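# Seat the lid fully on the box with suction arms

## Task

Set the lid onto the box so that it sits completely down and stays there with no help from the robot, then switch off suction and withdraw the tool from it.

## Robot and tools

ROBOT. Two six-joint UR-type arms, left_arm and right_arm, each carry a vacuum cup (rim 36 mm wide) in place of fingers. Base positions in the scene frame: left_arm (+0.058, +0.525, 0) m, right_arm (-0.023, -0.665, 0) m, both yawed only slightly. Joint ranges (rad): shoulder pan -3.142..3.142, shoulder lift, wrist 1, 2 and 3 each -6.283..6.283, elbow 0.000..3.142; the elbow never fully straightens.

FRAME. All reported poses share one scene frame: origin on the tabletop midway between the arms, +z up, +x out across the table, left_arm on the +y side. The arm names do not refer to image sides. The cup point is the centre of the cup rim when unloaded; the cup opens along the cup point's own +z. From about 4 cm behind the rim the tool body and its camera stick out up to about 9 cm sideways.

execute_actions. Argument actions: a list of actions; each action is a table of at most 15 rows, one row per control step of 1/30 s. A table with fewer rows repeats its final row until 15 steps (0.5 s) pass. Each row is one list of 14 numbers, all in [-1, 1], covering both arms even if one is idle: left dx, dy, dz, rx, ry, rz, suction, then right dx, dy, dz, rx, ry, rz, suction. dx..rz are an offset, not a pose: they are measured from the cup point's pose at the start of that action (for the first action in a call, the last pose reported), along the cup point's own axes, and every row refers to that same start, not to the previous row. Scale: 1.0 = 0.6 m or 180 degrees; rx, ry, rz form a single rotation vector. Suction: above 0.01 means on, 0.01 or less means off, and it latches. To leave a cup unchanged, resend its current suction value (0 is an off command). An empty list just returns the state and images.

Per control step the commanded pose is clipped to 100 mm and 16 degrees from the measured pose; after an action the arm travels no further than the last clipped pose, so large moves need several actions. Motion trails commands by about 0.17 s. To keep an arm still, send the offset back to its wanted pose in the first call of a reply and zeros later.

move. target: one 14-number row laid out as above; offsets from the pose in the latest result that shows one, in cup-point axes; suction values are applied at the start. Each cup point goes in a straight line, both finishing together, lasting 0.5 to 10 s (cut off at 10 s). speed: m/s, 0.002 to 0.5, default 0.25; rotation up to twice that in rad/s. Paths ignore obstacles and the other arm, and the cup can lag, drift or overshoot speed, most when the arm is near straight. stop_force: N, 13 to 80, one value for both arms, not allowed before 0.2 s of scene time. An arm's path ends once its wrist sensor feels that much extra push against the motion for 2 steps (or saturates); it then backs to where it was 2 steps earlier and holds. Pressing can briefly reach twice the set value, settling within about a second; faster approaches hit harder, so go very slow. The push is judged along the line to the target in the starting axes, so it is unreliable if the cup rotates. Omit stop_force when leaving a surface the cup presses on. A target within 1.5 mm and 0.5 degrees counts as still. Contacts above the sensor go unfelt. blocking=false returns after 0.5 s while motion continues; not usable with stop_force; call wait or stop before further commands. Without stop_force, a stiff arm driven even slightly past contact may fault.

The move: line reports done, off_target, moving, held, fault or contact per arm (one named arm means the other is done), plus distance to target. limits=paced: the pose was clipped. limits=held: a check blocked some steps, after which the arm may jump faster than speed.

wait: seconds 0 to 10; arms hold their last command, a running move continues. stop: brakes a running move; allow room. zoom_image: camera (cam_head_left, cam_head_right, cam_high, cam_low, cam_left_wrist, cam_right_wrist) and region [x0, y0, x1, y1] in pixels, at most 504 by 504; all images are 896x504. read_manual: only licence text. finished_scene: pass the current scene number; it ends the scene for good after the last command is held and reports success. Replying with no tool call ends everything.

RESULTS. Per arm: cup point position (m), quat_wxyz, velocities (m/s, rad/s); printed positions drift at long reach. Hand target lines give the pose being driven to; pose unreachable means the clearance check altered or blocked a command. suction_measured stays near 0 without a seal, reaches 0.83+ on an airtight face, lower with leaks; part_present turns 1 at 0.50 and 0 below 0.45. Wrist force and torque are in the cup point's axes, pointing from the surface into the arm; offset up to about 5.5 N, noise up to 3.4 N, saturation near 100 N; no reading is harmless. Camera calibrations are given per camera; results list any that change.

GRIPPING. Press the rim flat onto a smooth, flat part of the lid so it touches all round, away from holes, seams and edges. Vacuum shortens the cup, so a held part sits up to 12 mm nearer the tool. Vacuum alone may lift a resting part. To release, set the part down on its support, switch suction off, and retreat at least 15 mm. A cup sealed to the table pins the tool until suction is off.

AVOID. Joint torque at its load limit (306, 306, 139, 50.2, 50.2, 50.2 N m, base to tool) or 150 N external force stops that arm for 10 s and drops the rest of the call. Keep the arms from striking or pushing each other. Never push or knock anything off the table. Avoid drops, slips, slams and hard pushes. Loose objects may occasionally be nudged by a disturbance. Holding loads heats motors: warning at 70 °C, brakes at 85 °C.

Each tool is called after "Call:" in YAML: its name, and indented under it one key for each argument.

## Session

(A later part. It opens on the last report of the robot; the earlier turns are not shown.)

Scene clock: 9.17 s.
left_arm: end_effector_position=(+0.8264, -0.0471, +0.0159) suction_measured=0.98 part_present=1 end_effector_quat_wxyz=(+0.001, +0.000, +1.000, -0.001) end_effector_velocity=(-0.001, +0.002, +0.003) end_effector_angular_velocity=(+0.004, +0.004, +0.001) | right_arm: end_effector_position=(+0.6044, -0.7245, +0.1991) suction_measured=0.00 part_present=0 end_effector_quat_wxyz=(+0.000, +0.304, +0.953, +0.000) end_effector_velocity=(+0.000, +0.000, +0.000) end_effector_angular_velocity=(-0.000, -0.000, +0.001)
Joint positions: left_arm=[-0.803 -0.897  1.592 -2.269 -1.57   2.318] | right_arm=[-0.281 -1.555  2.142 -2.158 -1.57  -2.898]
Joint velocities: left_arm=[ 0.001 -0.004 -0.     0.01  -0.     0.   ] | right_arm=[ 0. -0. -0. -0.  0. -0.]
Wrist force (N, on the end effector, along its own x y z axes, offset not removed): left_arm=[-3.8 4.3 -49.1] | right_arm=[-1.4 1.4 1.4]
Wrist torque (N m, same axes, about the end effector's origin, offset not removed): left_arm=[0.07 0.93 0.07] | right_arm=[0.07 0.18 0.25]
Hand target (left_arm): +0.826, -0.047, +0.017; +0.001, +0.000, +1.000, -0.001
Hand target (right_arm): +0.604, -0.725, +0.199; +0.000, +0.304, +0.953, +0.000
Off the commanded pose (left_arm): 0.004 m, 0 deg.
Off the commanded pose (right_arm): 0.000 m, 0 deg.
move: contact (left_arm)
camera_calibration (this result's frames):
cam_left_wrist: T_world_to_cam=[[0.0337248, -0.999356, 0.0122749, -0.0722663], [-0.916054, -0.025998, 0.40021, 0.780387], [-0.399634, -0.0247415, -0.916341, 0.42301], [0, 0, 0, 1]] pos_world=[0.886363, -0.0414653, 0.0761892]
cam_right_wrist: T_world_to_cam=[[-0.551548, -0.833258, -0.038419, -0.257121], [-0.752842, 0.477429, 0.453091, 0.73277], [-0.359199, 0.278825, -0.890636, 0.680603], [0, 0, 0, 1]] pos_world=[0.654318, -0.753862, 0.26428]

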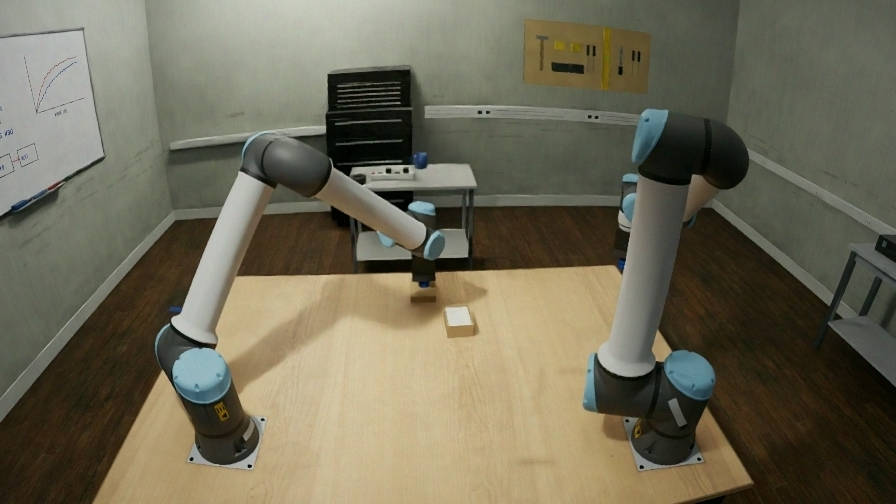

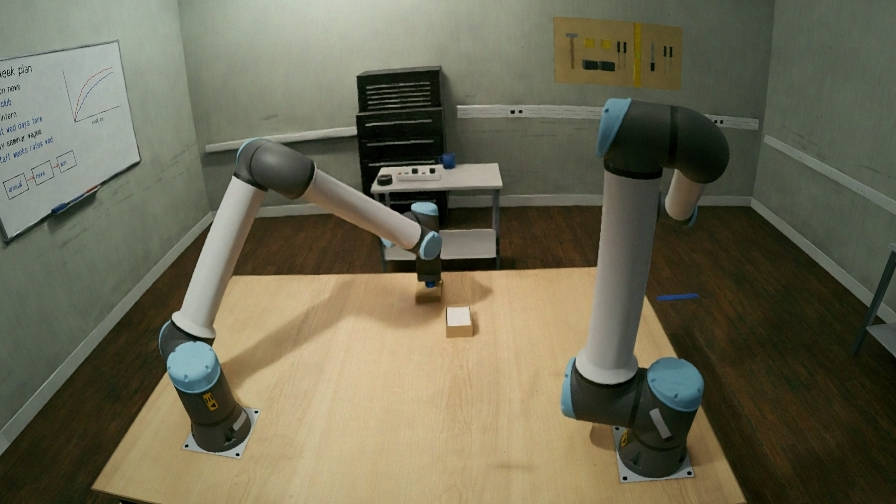

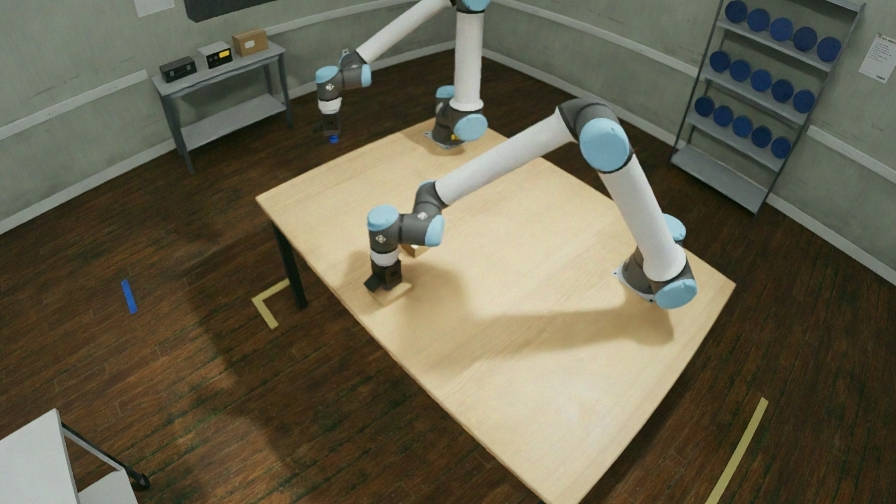

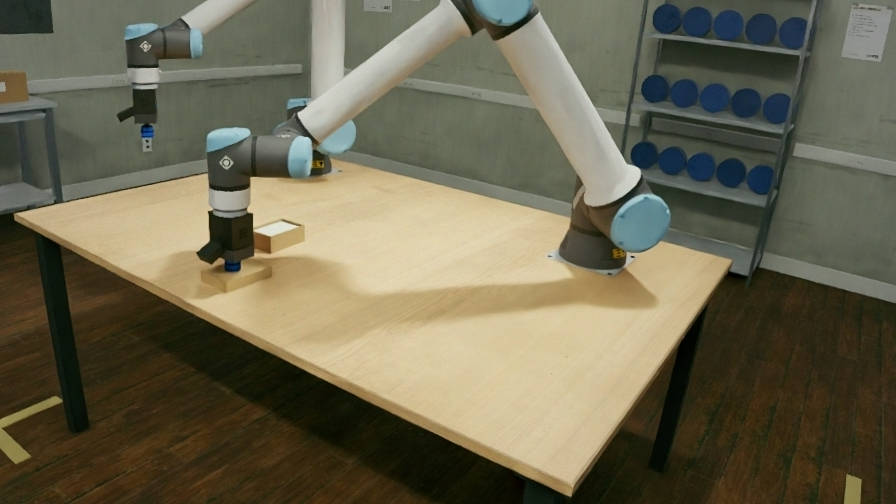

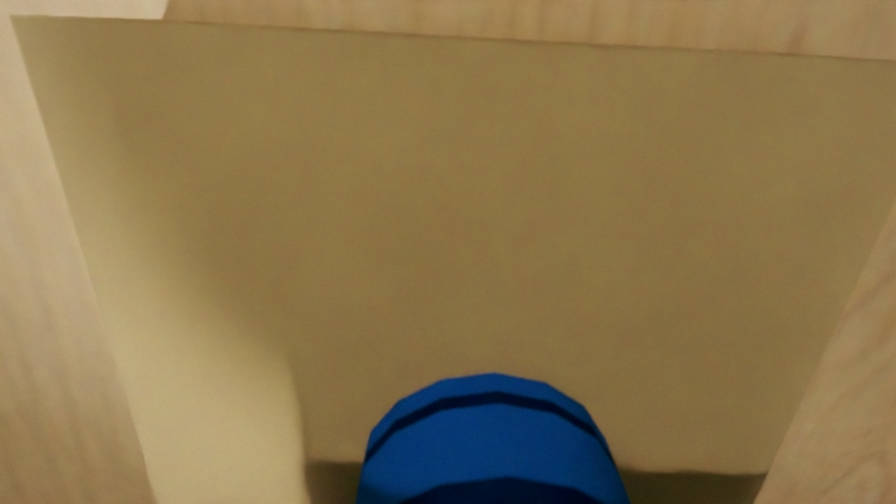

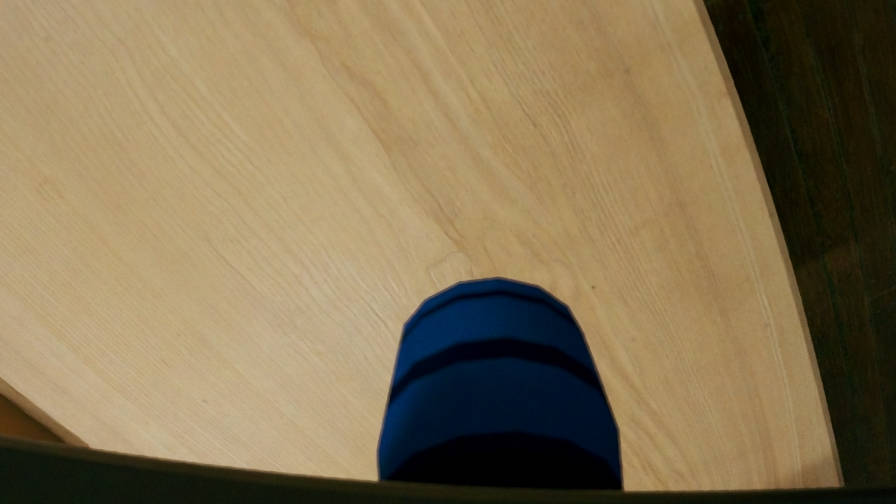

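Call:
move:
  target: [0,0,-0.11,0,0,0,1,0,0,0,0,0,0,0]
  speed: 0.15

Call:
move:
  target: [0.3695,-0.1845,0.017,0,0,-0.016,1,0,0,0,0,0,0,0]

Call:
zoom_image:
  camera: "cam_low"
  region: [230, 180, 330, 270]

Call:
zoom_image:
  camera: "cam_head_right"
  region: [420, 280, 500, 350]

Scene clock: 10.37 s.
left_arm: end_effector_position=(+0.8263, -0.0470, +0.0816) suction_measured=0.98 part_present=1 end_effector_quat_wxyz=(+0.001, +0.000, +1.000, -0.001) end_effector_velocity=(-0.000, +0.000, +0.002) end_effector_angular_velocity=(+0.001, +0.001, -0.000) | right_arm: end_effector_position=(+0.6044, -0.7245, +0.1991) suction_measured=0.00 part_present=0 end_effector_quat_wxyz=(+0.000, +0.304, +0.953, +0.000) end_effector_velocity=(-0.000, -0.000, +0.000) end_effector_angular_velocity=(-0.001, -0.000, -0.001)
Joint positions: left_arm=[-0.803 -0.962  1.566 -2.177 -1.57   2.318] | right_arm=[-0.281 -1.555  2.142 -2.158 -1.57  -2.898]
Joint velocities: left_arm=[-0.    -0.002 -0.001  0.004 -0.    -0.   ] | right_arm=[-0.    -0.    -0.    -0.    -0.     0.001]
Wrist force (N, on the end effector, along its own x y z axes, offset not removed): left_arm=[-4.1 6.5 1.3] | right_arm=[-1.1 0.7 2.4]
Wrist torque (N m, same axes, about the end effector's origin, offset not removed): left_arm=[0.93 0.81 0.25] | right_arm=[0.07 0.07 0.25]
Hand target (left_arm): +0.826, -0.047, +0.082; +0.001, +0.000, +1.000, -0.001
Hand target (right_arm): +0.604, -0.725, +0.199; +0.000, +0.304, +0.953, +0.000
Off the commanded pose (left_arm): 0.000 m, 0 deg.
Off the commanded pose (right_arm): 0.000 m, 0 deg.
move: done
camera_calibration (this result's frames):
cam_left_wrist: T_world_to_cam=[[0.0337169, -0.999356, 0.0122803, -0.0729732], [-0.916057, -0.0259887, 0.400206, 0.753999], [-0.399629, -0.0247431, -0.916343, 0.483204], [0, 0, 0, 1]] pos_world=[0.886268, -0.0413749, 0.141922]
cam_right_wrist: T_world_to_cam=[[-0.551548, -0.833258, -0.0384189, -0.257121], [-0.752842, 0.477429, 0.453091, 0.73277], [-0.359199, 0.278825, -0.890636, 0.680603], [0, 0, 0, 1]] pos_world=[0.654318, -0.753862, 0.26428]

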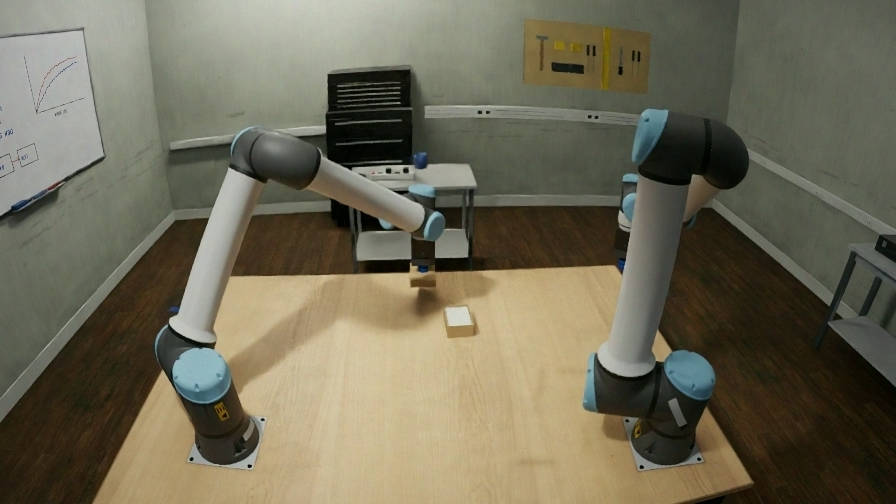

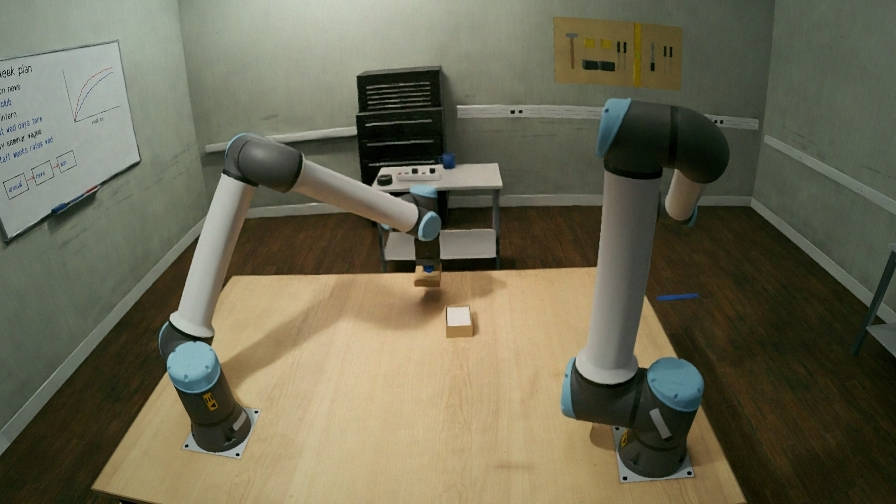

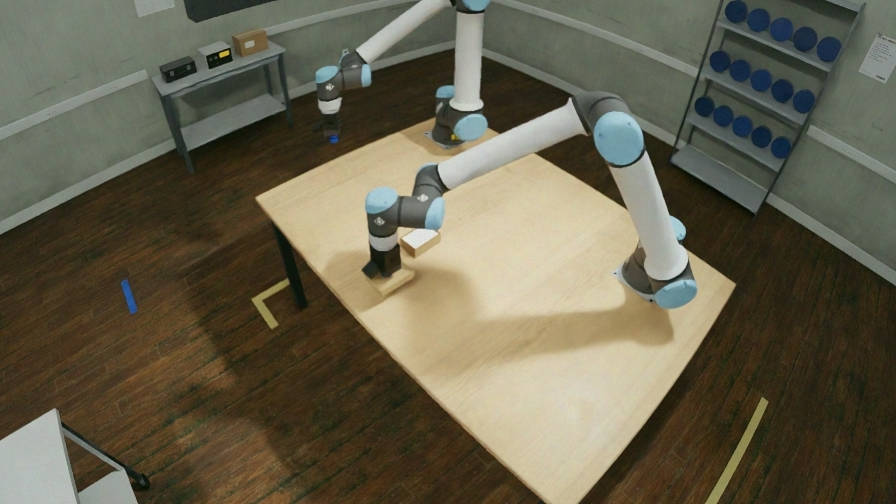

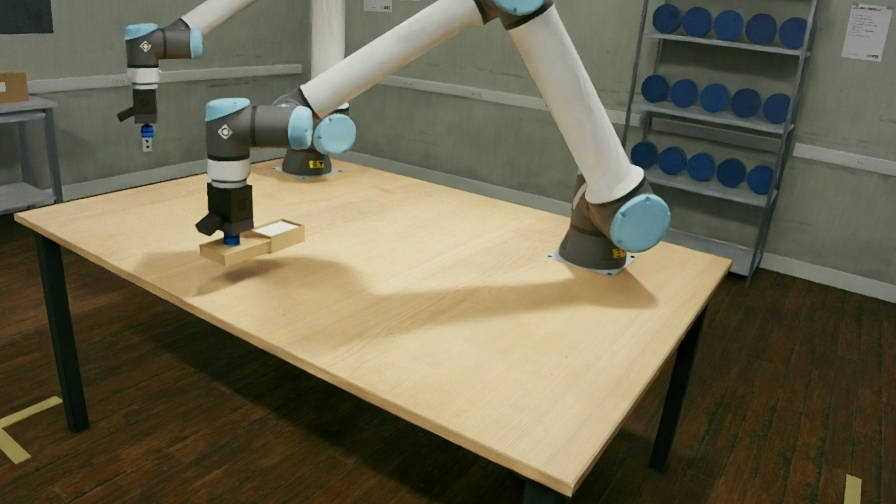

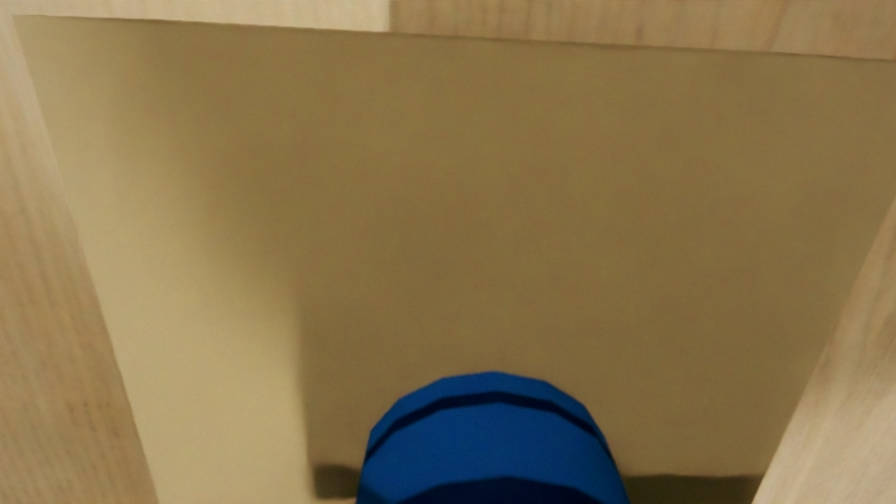

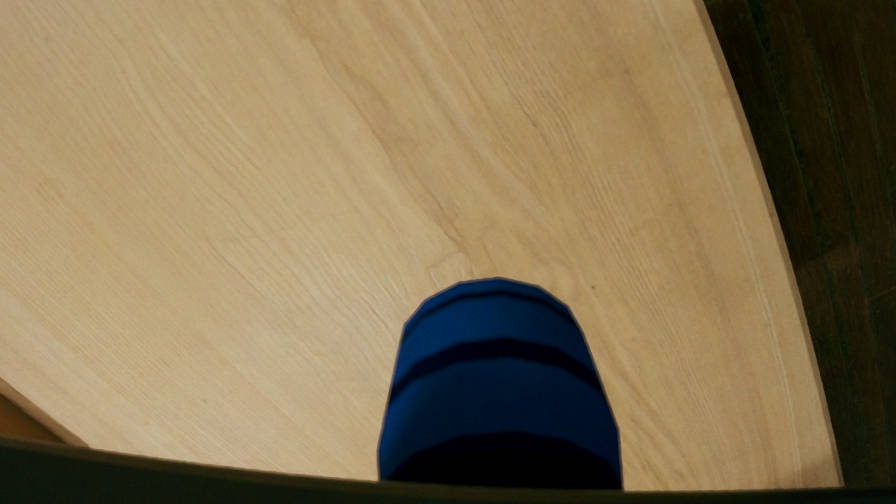

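Scene clock: 12.00 s.
left_arm: end_effector_position=(+0.6047, -0.1575, +0.0713) suction_measured=0.98 part_present=1 end_effector_quat_wxyz=(+0.001, -0.025, +1.000, -0.001) end_effector_velocity=(-0.002, -0.001, -0.000) end_effector_angular_velocity=(+0.000, -0.000, +0.001) | right_arm: end_effector_position=(+0.6044, -0.7245, +0.1991) suction_measured=0.00 part_present=0 end_effector_quat_wxyz=(+0.000, +0.304, +0.953, +0.000) end_effector_velocity=(-0.000, +0.000, -0.000) end_effector_angular_velocity=(-0.000, +0.000, +0.000)
Joint positions: left_arm=[-1.077 -1.062  1.76  -2.272 -1.57   1.995] | right_arm=[-0.281 -1.555  2.142 -2.158 -1.57  -2.898]
Joint velocities: left_arm=[-0.003 -0.001  0.002 -0.001  0.001 -0.004] | right_arm=[ 0.  0.  0.  0. -0. -0.]
Wrist force (N, on the end effector, along its own x y z axes, offset not removed): left_arm=[-2.5 3.2 4.3] | right_arm=[-3.1 0.5 2.6]
Wrist torque (N m, same axes, about the end effector's origin, offset not removed): left_arm=[0.33 0.59 0.30] | right_arm=[-0.03 0.40 0.28]
Hand target (left_arm): +0.604, -0.158, +0.071; +0.001, -0.025, +1.000, -0.001
Hand target (right_arm): +0.604, -0.725, +0.199; +0.000, +0.304, +0.953, +0.000
Off the commanded pose (left_arm): 0.000 m, 0 deg.
Off the commanded pose (right_arm): 0.000 m, 0 deg.
move: done
camera_calibration (this result's frames):
cam_left_wrist: T_world_to_cam=[[0.0838157, -0.996399, 0.0128126, -0.205622], [-0.913336, -0.0716741, 0.40085, 0.543379], [-0.398488, -0.0452997, -0.916054, 0.378432], [0, 0, 0, 1]] pos_world=[0.664323, -0.148792, 0.131486]
cam_right_wrist: T_world_to_cam=[[-0.551548, -0.833258, -0.038419, -0.257121], [-0.752842, 0.477429, 0.453091, 0.73277], [-0.359199, 0.278825, -0.890636, 0.680603], [0, 0, 0, 1]] pos_world=[0.654318, -0.753862, 0.26428]

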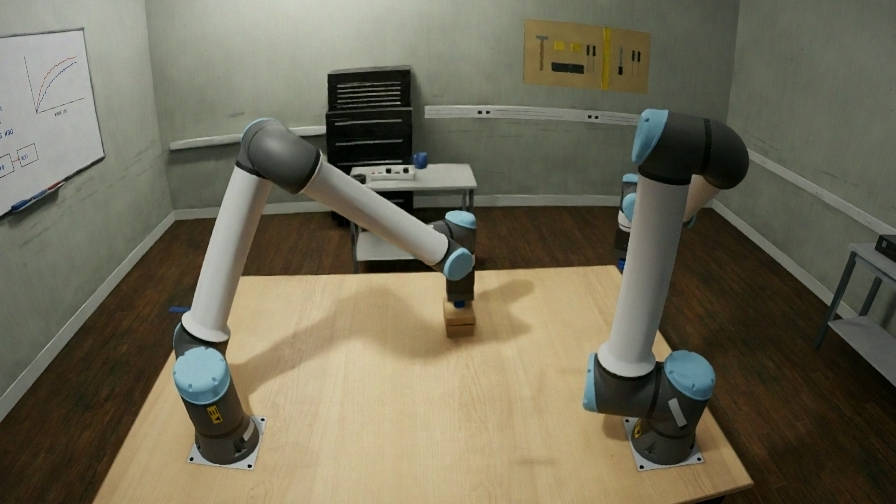

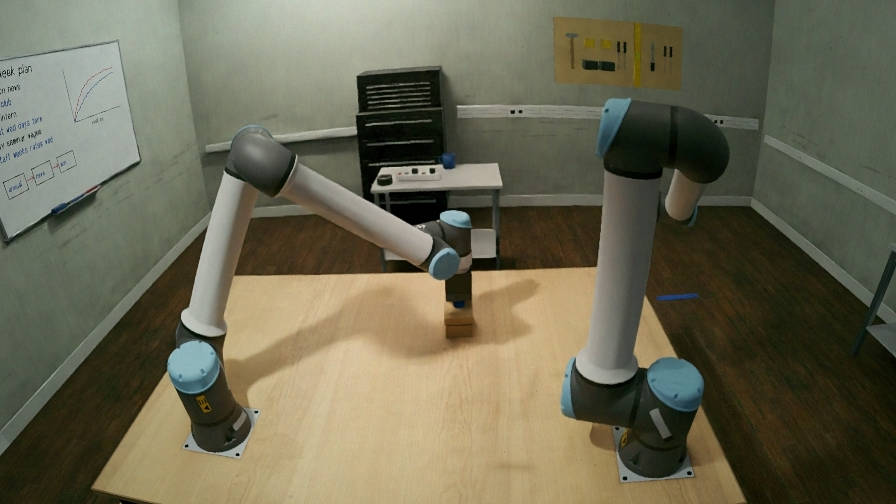

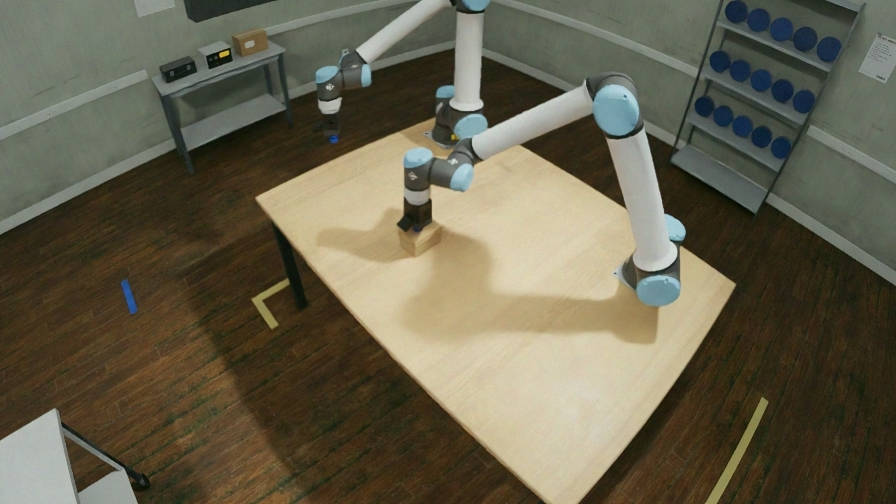

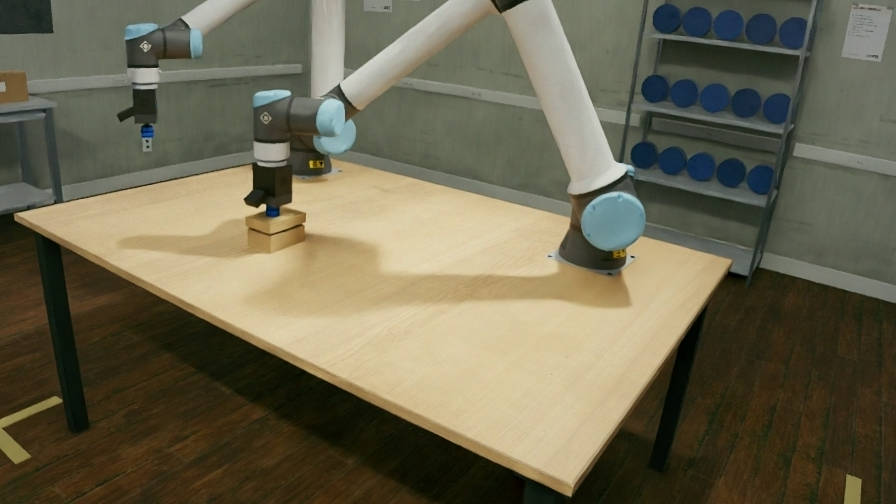

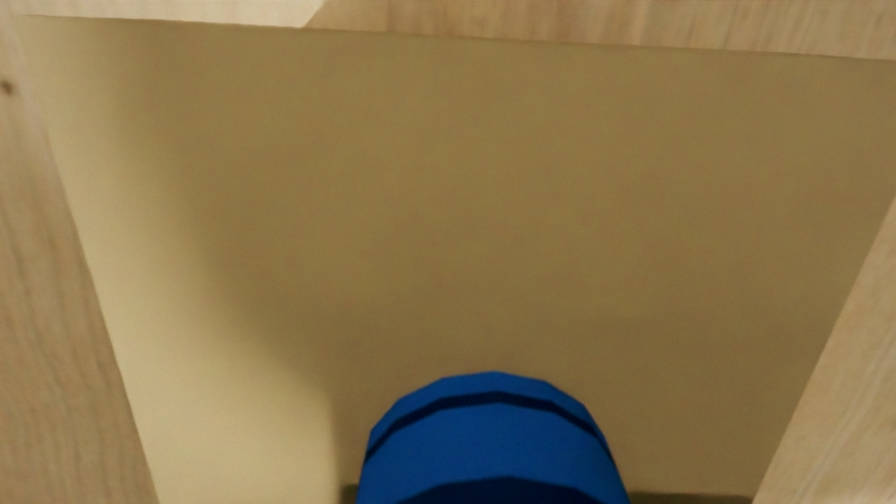

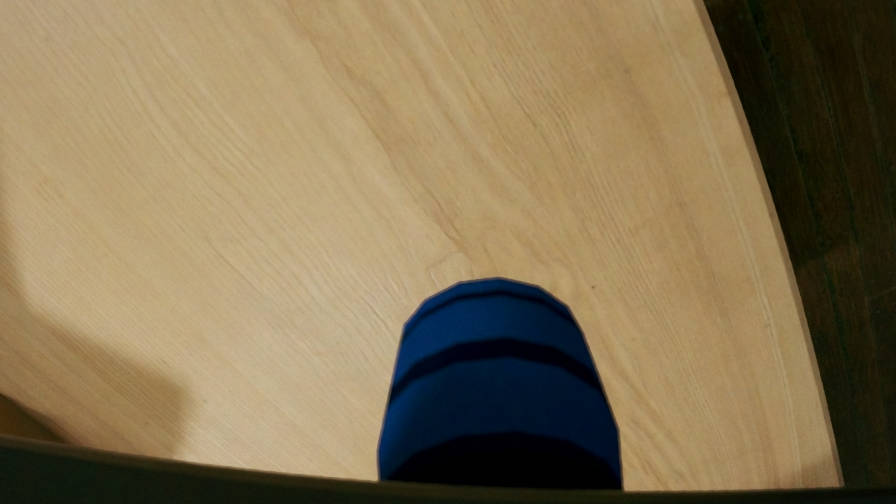

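Region (230, 180, 330, 270) of cam_low's 896x504 image, scaled by 5.040, with more detail than that image has; it fills the top 454 rows of this view, and the rest is white.

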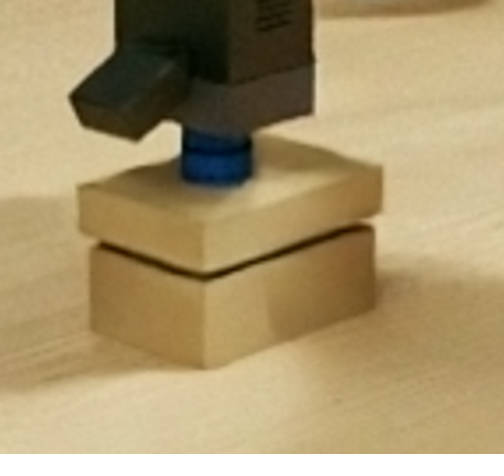

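Region (420, 280, 500, 350) of cam_head_right's 896x504 image, scaled by 6.300, with more detail than that image has; it fills the top 441 rows of this view, and the rest is white.

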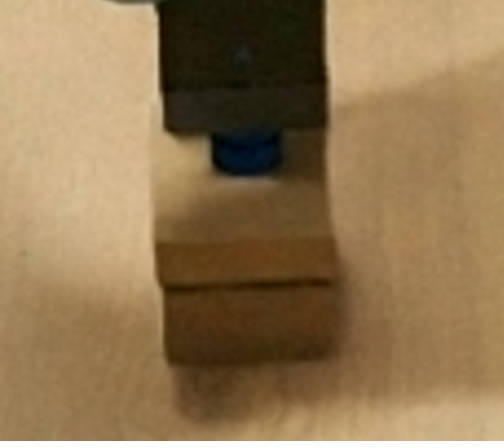

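Looks well aligned.

Call:
move:
  target: [0,0,0.07,0,0,0,1,0,0,0,0,0,0,0]
  speed: 0.01
  stop_force: 20

Call:
zoom_image:
  camera: "cam_low"
  region: [230, 180, 330, 270]

Call:
zoom_image:
  camera: "cam_head_right"
  region: [420, 280, 500, 350]

Scene clock: 15.87 s.
left_arm: end_effector_position=(+0.6047, -0.1576, +0.0394) suction_measured=0.98 part_present=1 end_effector_quat_wxyz=(+0.001, -0.025, +1.000, -0.001) end_effector_velocity=(-0.001, +0.001, +0.001) end_effector_angular_velocity=(+0.003, +0.002, -0.000) | right_arm: end_effector_position=(+0.6044, -0.7245, +0.1991) suction_measured=0.00 part_present=0 end_effector_quat_wxyz=(+0.000, +0.304, +0.953, +0.000) end_effector_velocity=(+0.000, -0.000, -0.000) end_effector_angular_velocity=(+0.001, +0.000, -0.003)
Joint positions: left_arm=[-1.077 -1.027  1.774 -2.321 -1.57   1.995] | right_arm=[-0.281 -1.555  2.142 -2.158 -1.57  -2.898]
Joint velocities: left_arm=[-0.    -0.003  0.     0.006 -0.     0.   ] | right_arm=[-0.001  0.    -0.    -0.     0.001  0.002]
Wrist force (N, on the end effector, along its own x y z axes, offset not removed): left_arm=[2.2 10.2 -42.4] | right_arm=[-5.9 0.7 -0.4]
Wrist torque (N m, same axes, about the end effector's origin, offset not removed): left_arm=[0.34 0.45 0.22] | right_arm=[0.03 0.87 0.40]
Hand target (left_arm): +0.605, -0.158, +0.040; +0.001, -0.025, +1.000, -0.001
Hand target (right_arm): +0.604, -0.725, +0.199; +0.000, +0.304, +0.953, +0.000
Off the commanded pose (left_arm): 0.010 m, 0 deg.
Off the commanded pose (right_arm): 0.000 m, 0 deg.
move: contact (left_arm)
camera_calibration (this result's frames):
cam_left_wrist: T_world_to_cam=[[0.0838457, -0.996394, 0.0130309, -0.205367], [-0.913405, -0.0716219, 0.400702, 0.55624], [-0.398324, -0.0454996, -0.916116, 0.3491], [0, 0, 0, 1]] pos_world=[0.664346, -0.148904, 0.0996057]
cam_right_wrist: T_world_to_cam=[[-0.551548, -0.833258, -0.038419, -0.257121], [-0.752842, 0.477429, 0.453091, 0.73277], [-0.359199, 0.278825, -0.890636, 0.680603], [0, 0, 0, 1]] pos_world=[0.654318, -0.753862, 0.26428]

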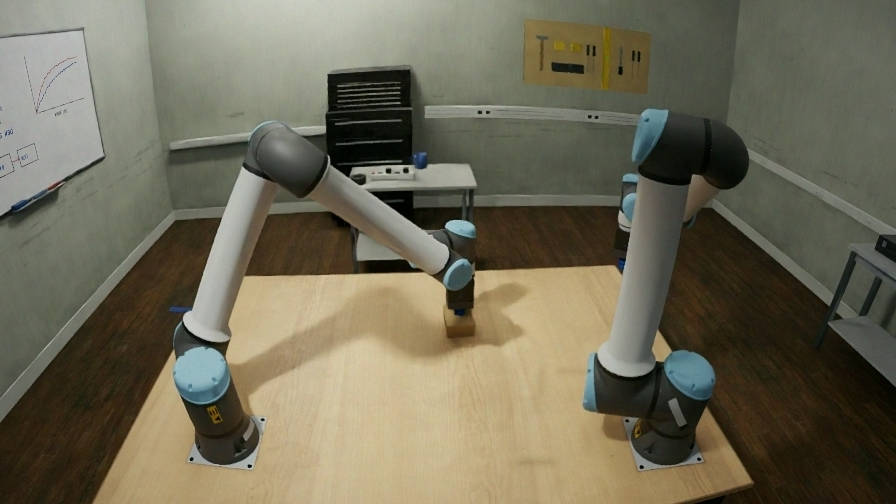

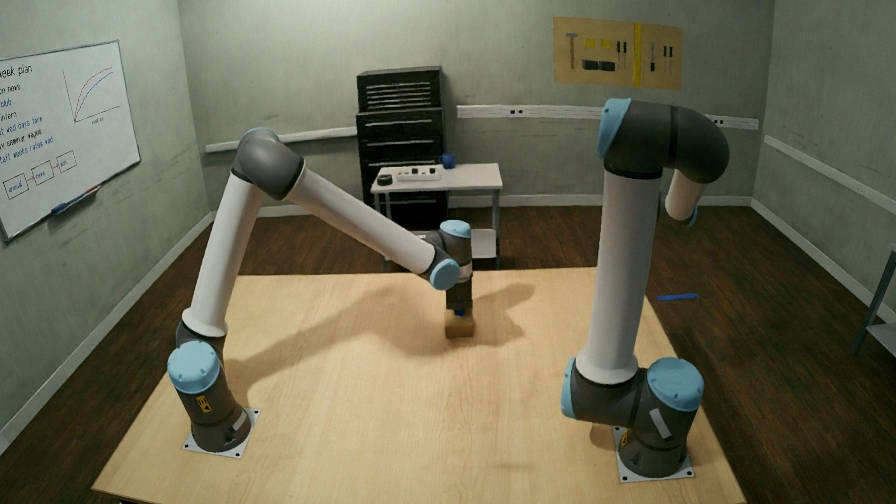

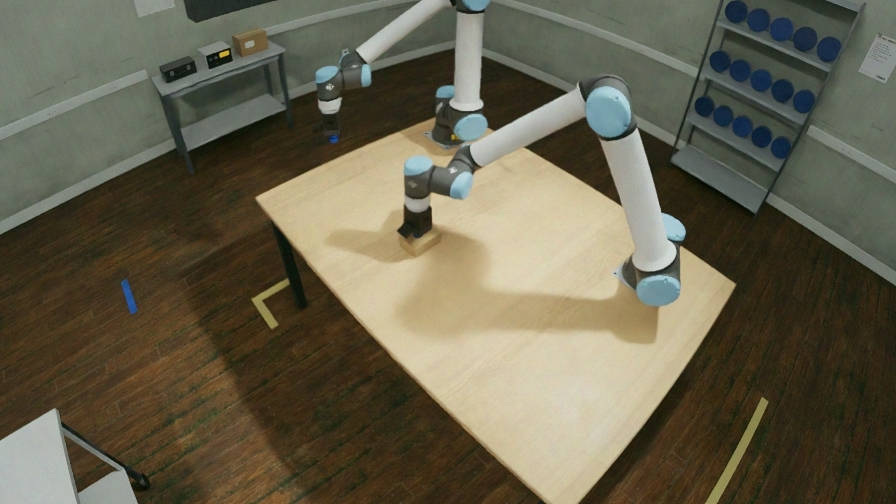

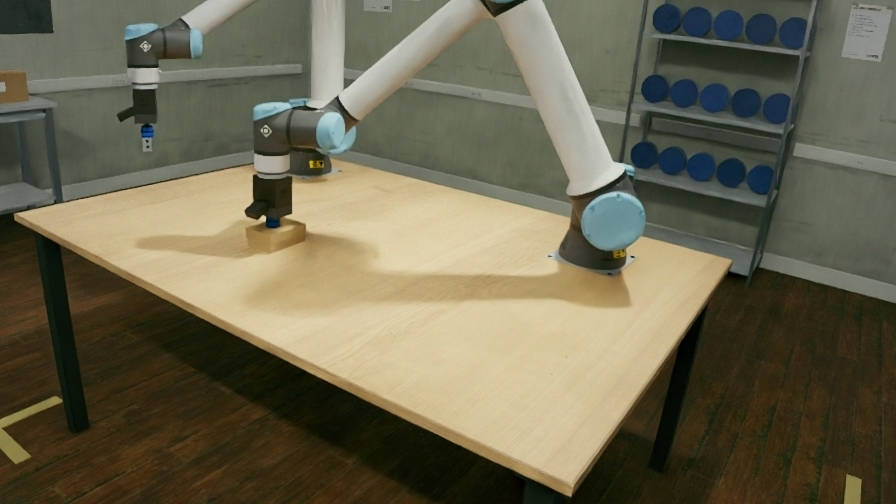

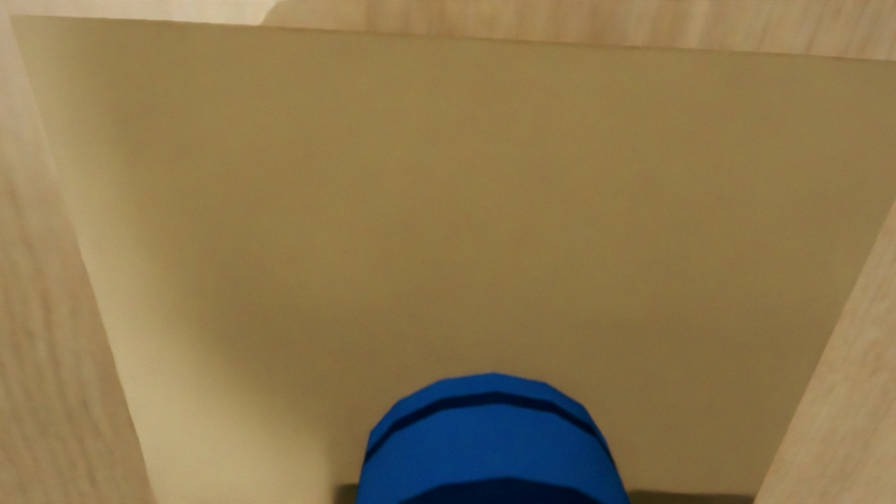

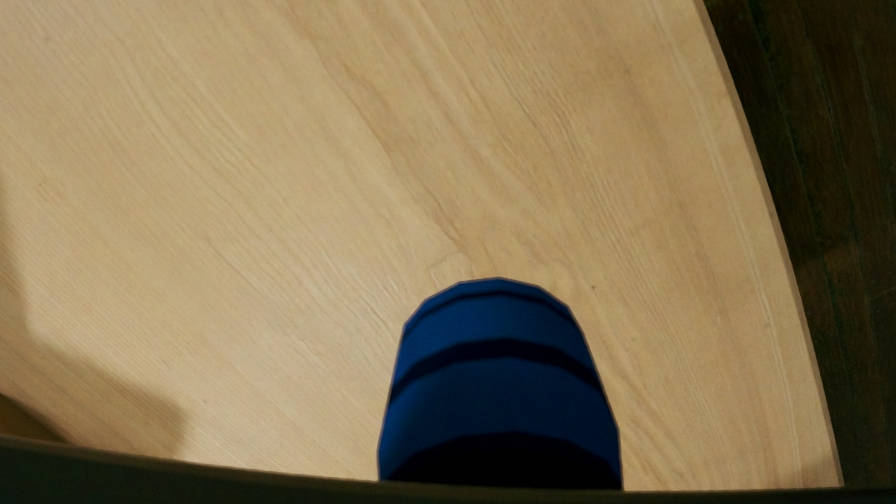

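Region (230, 180, 330, 270) of cam_low's 896x504 image, scaled by 5.040, with more detail than that image has; it fills the top 454 rows of this view, and the rest is white.

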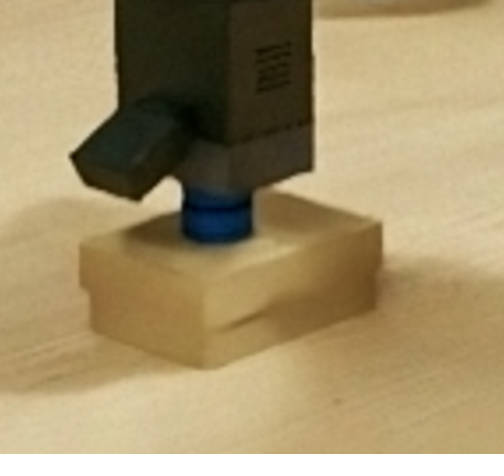

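Region (420, 280, 500, 350) of cam_head_right's 896x504 image, scaled by 6.300, with more detail than that image has; it fills the top 441 rows of this view, and the rest is white.

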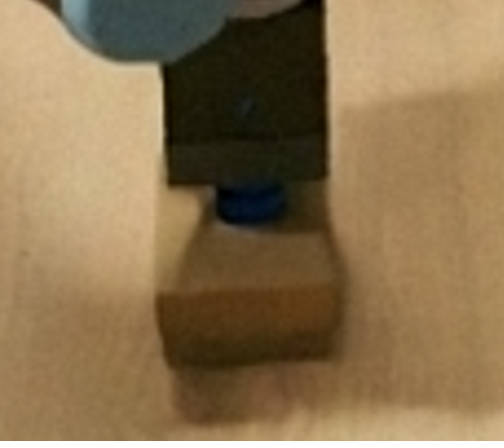

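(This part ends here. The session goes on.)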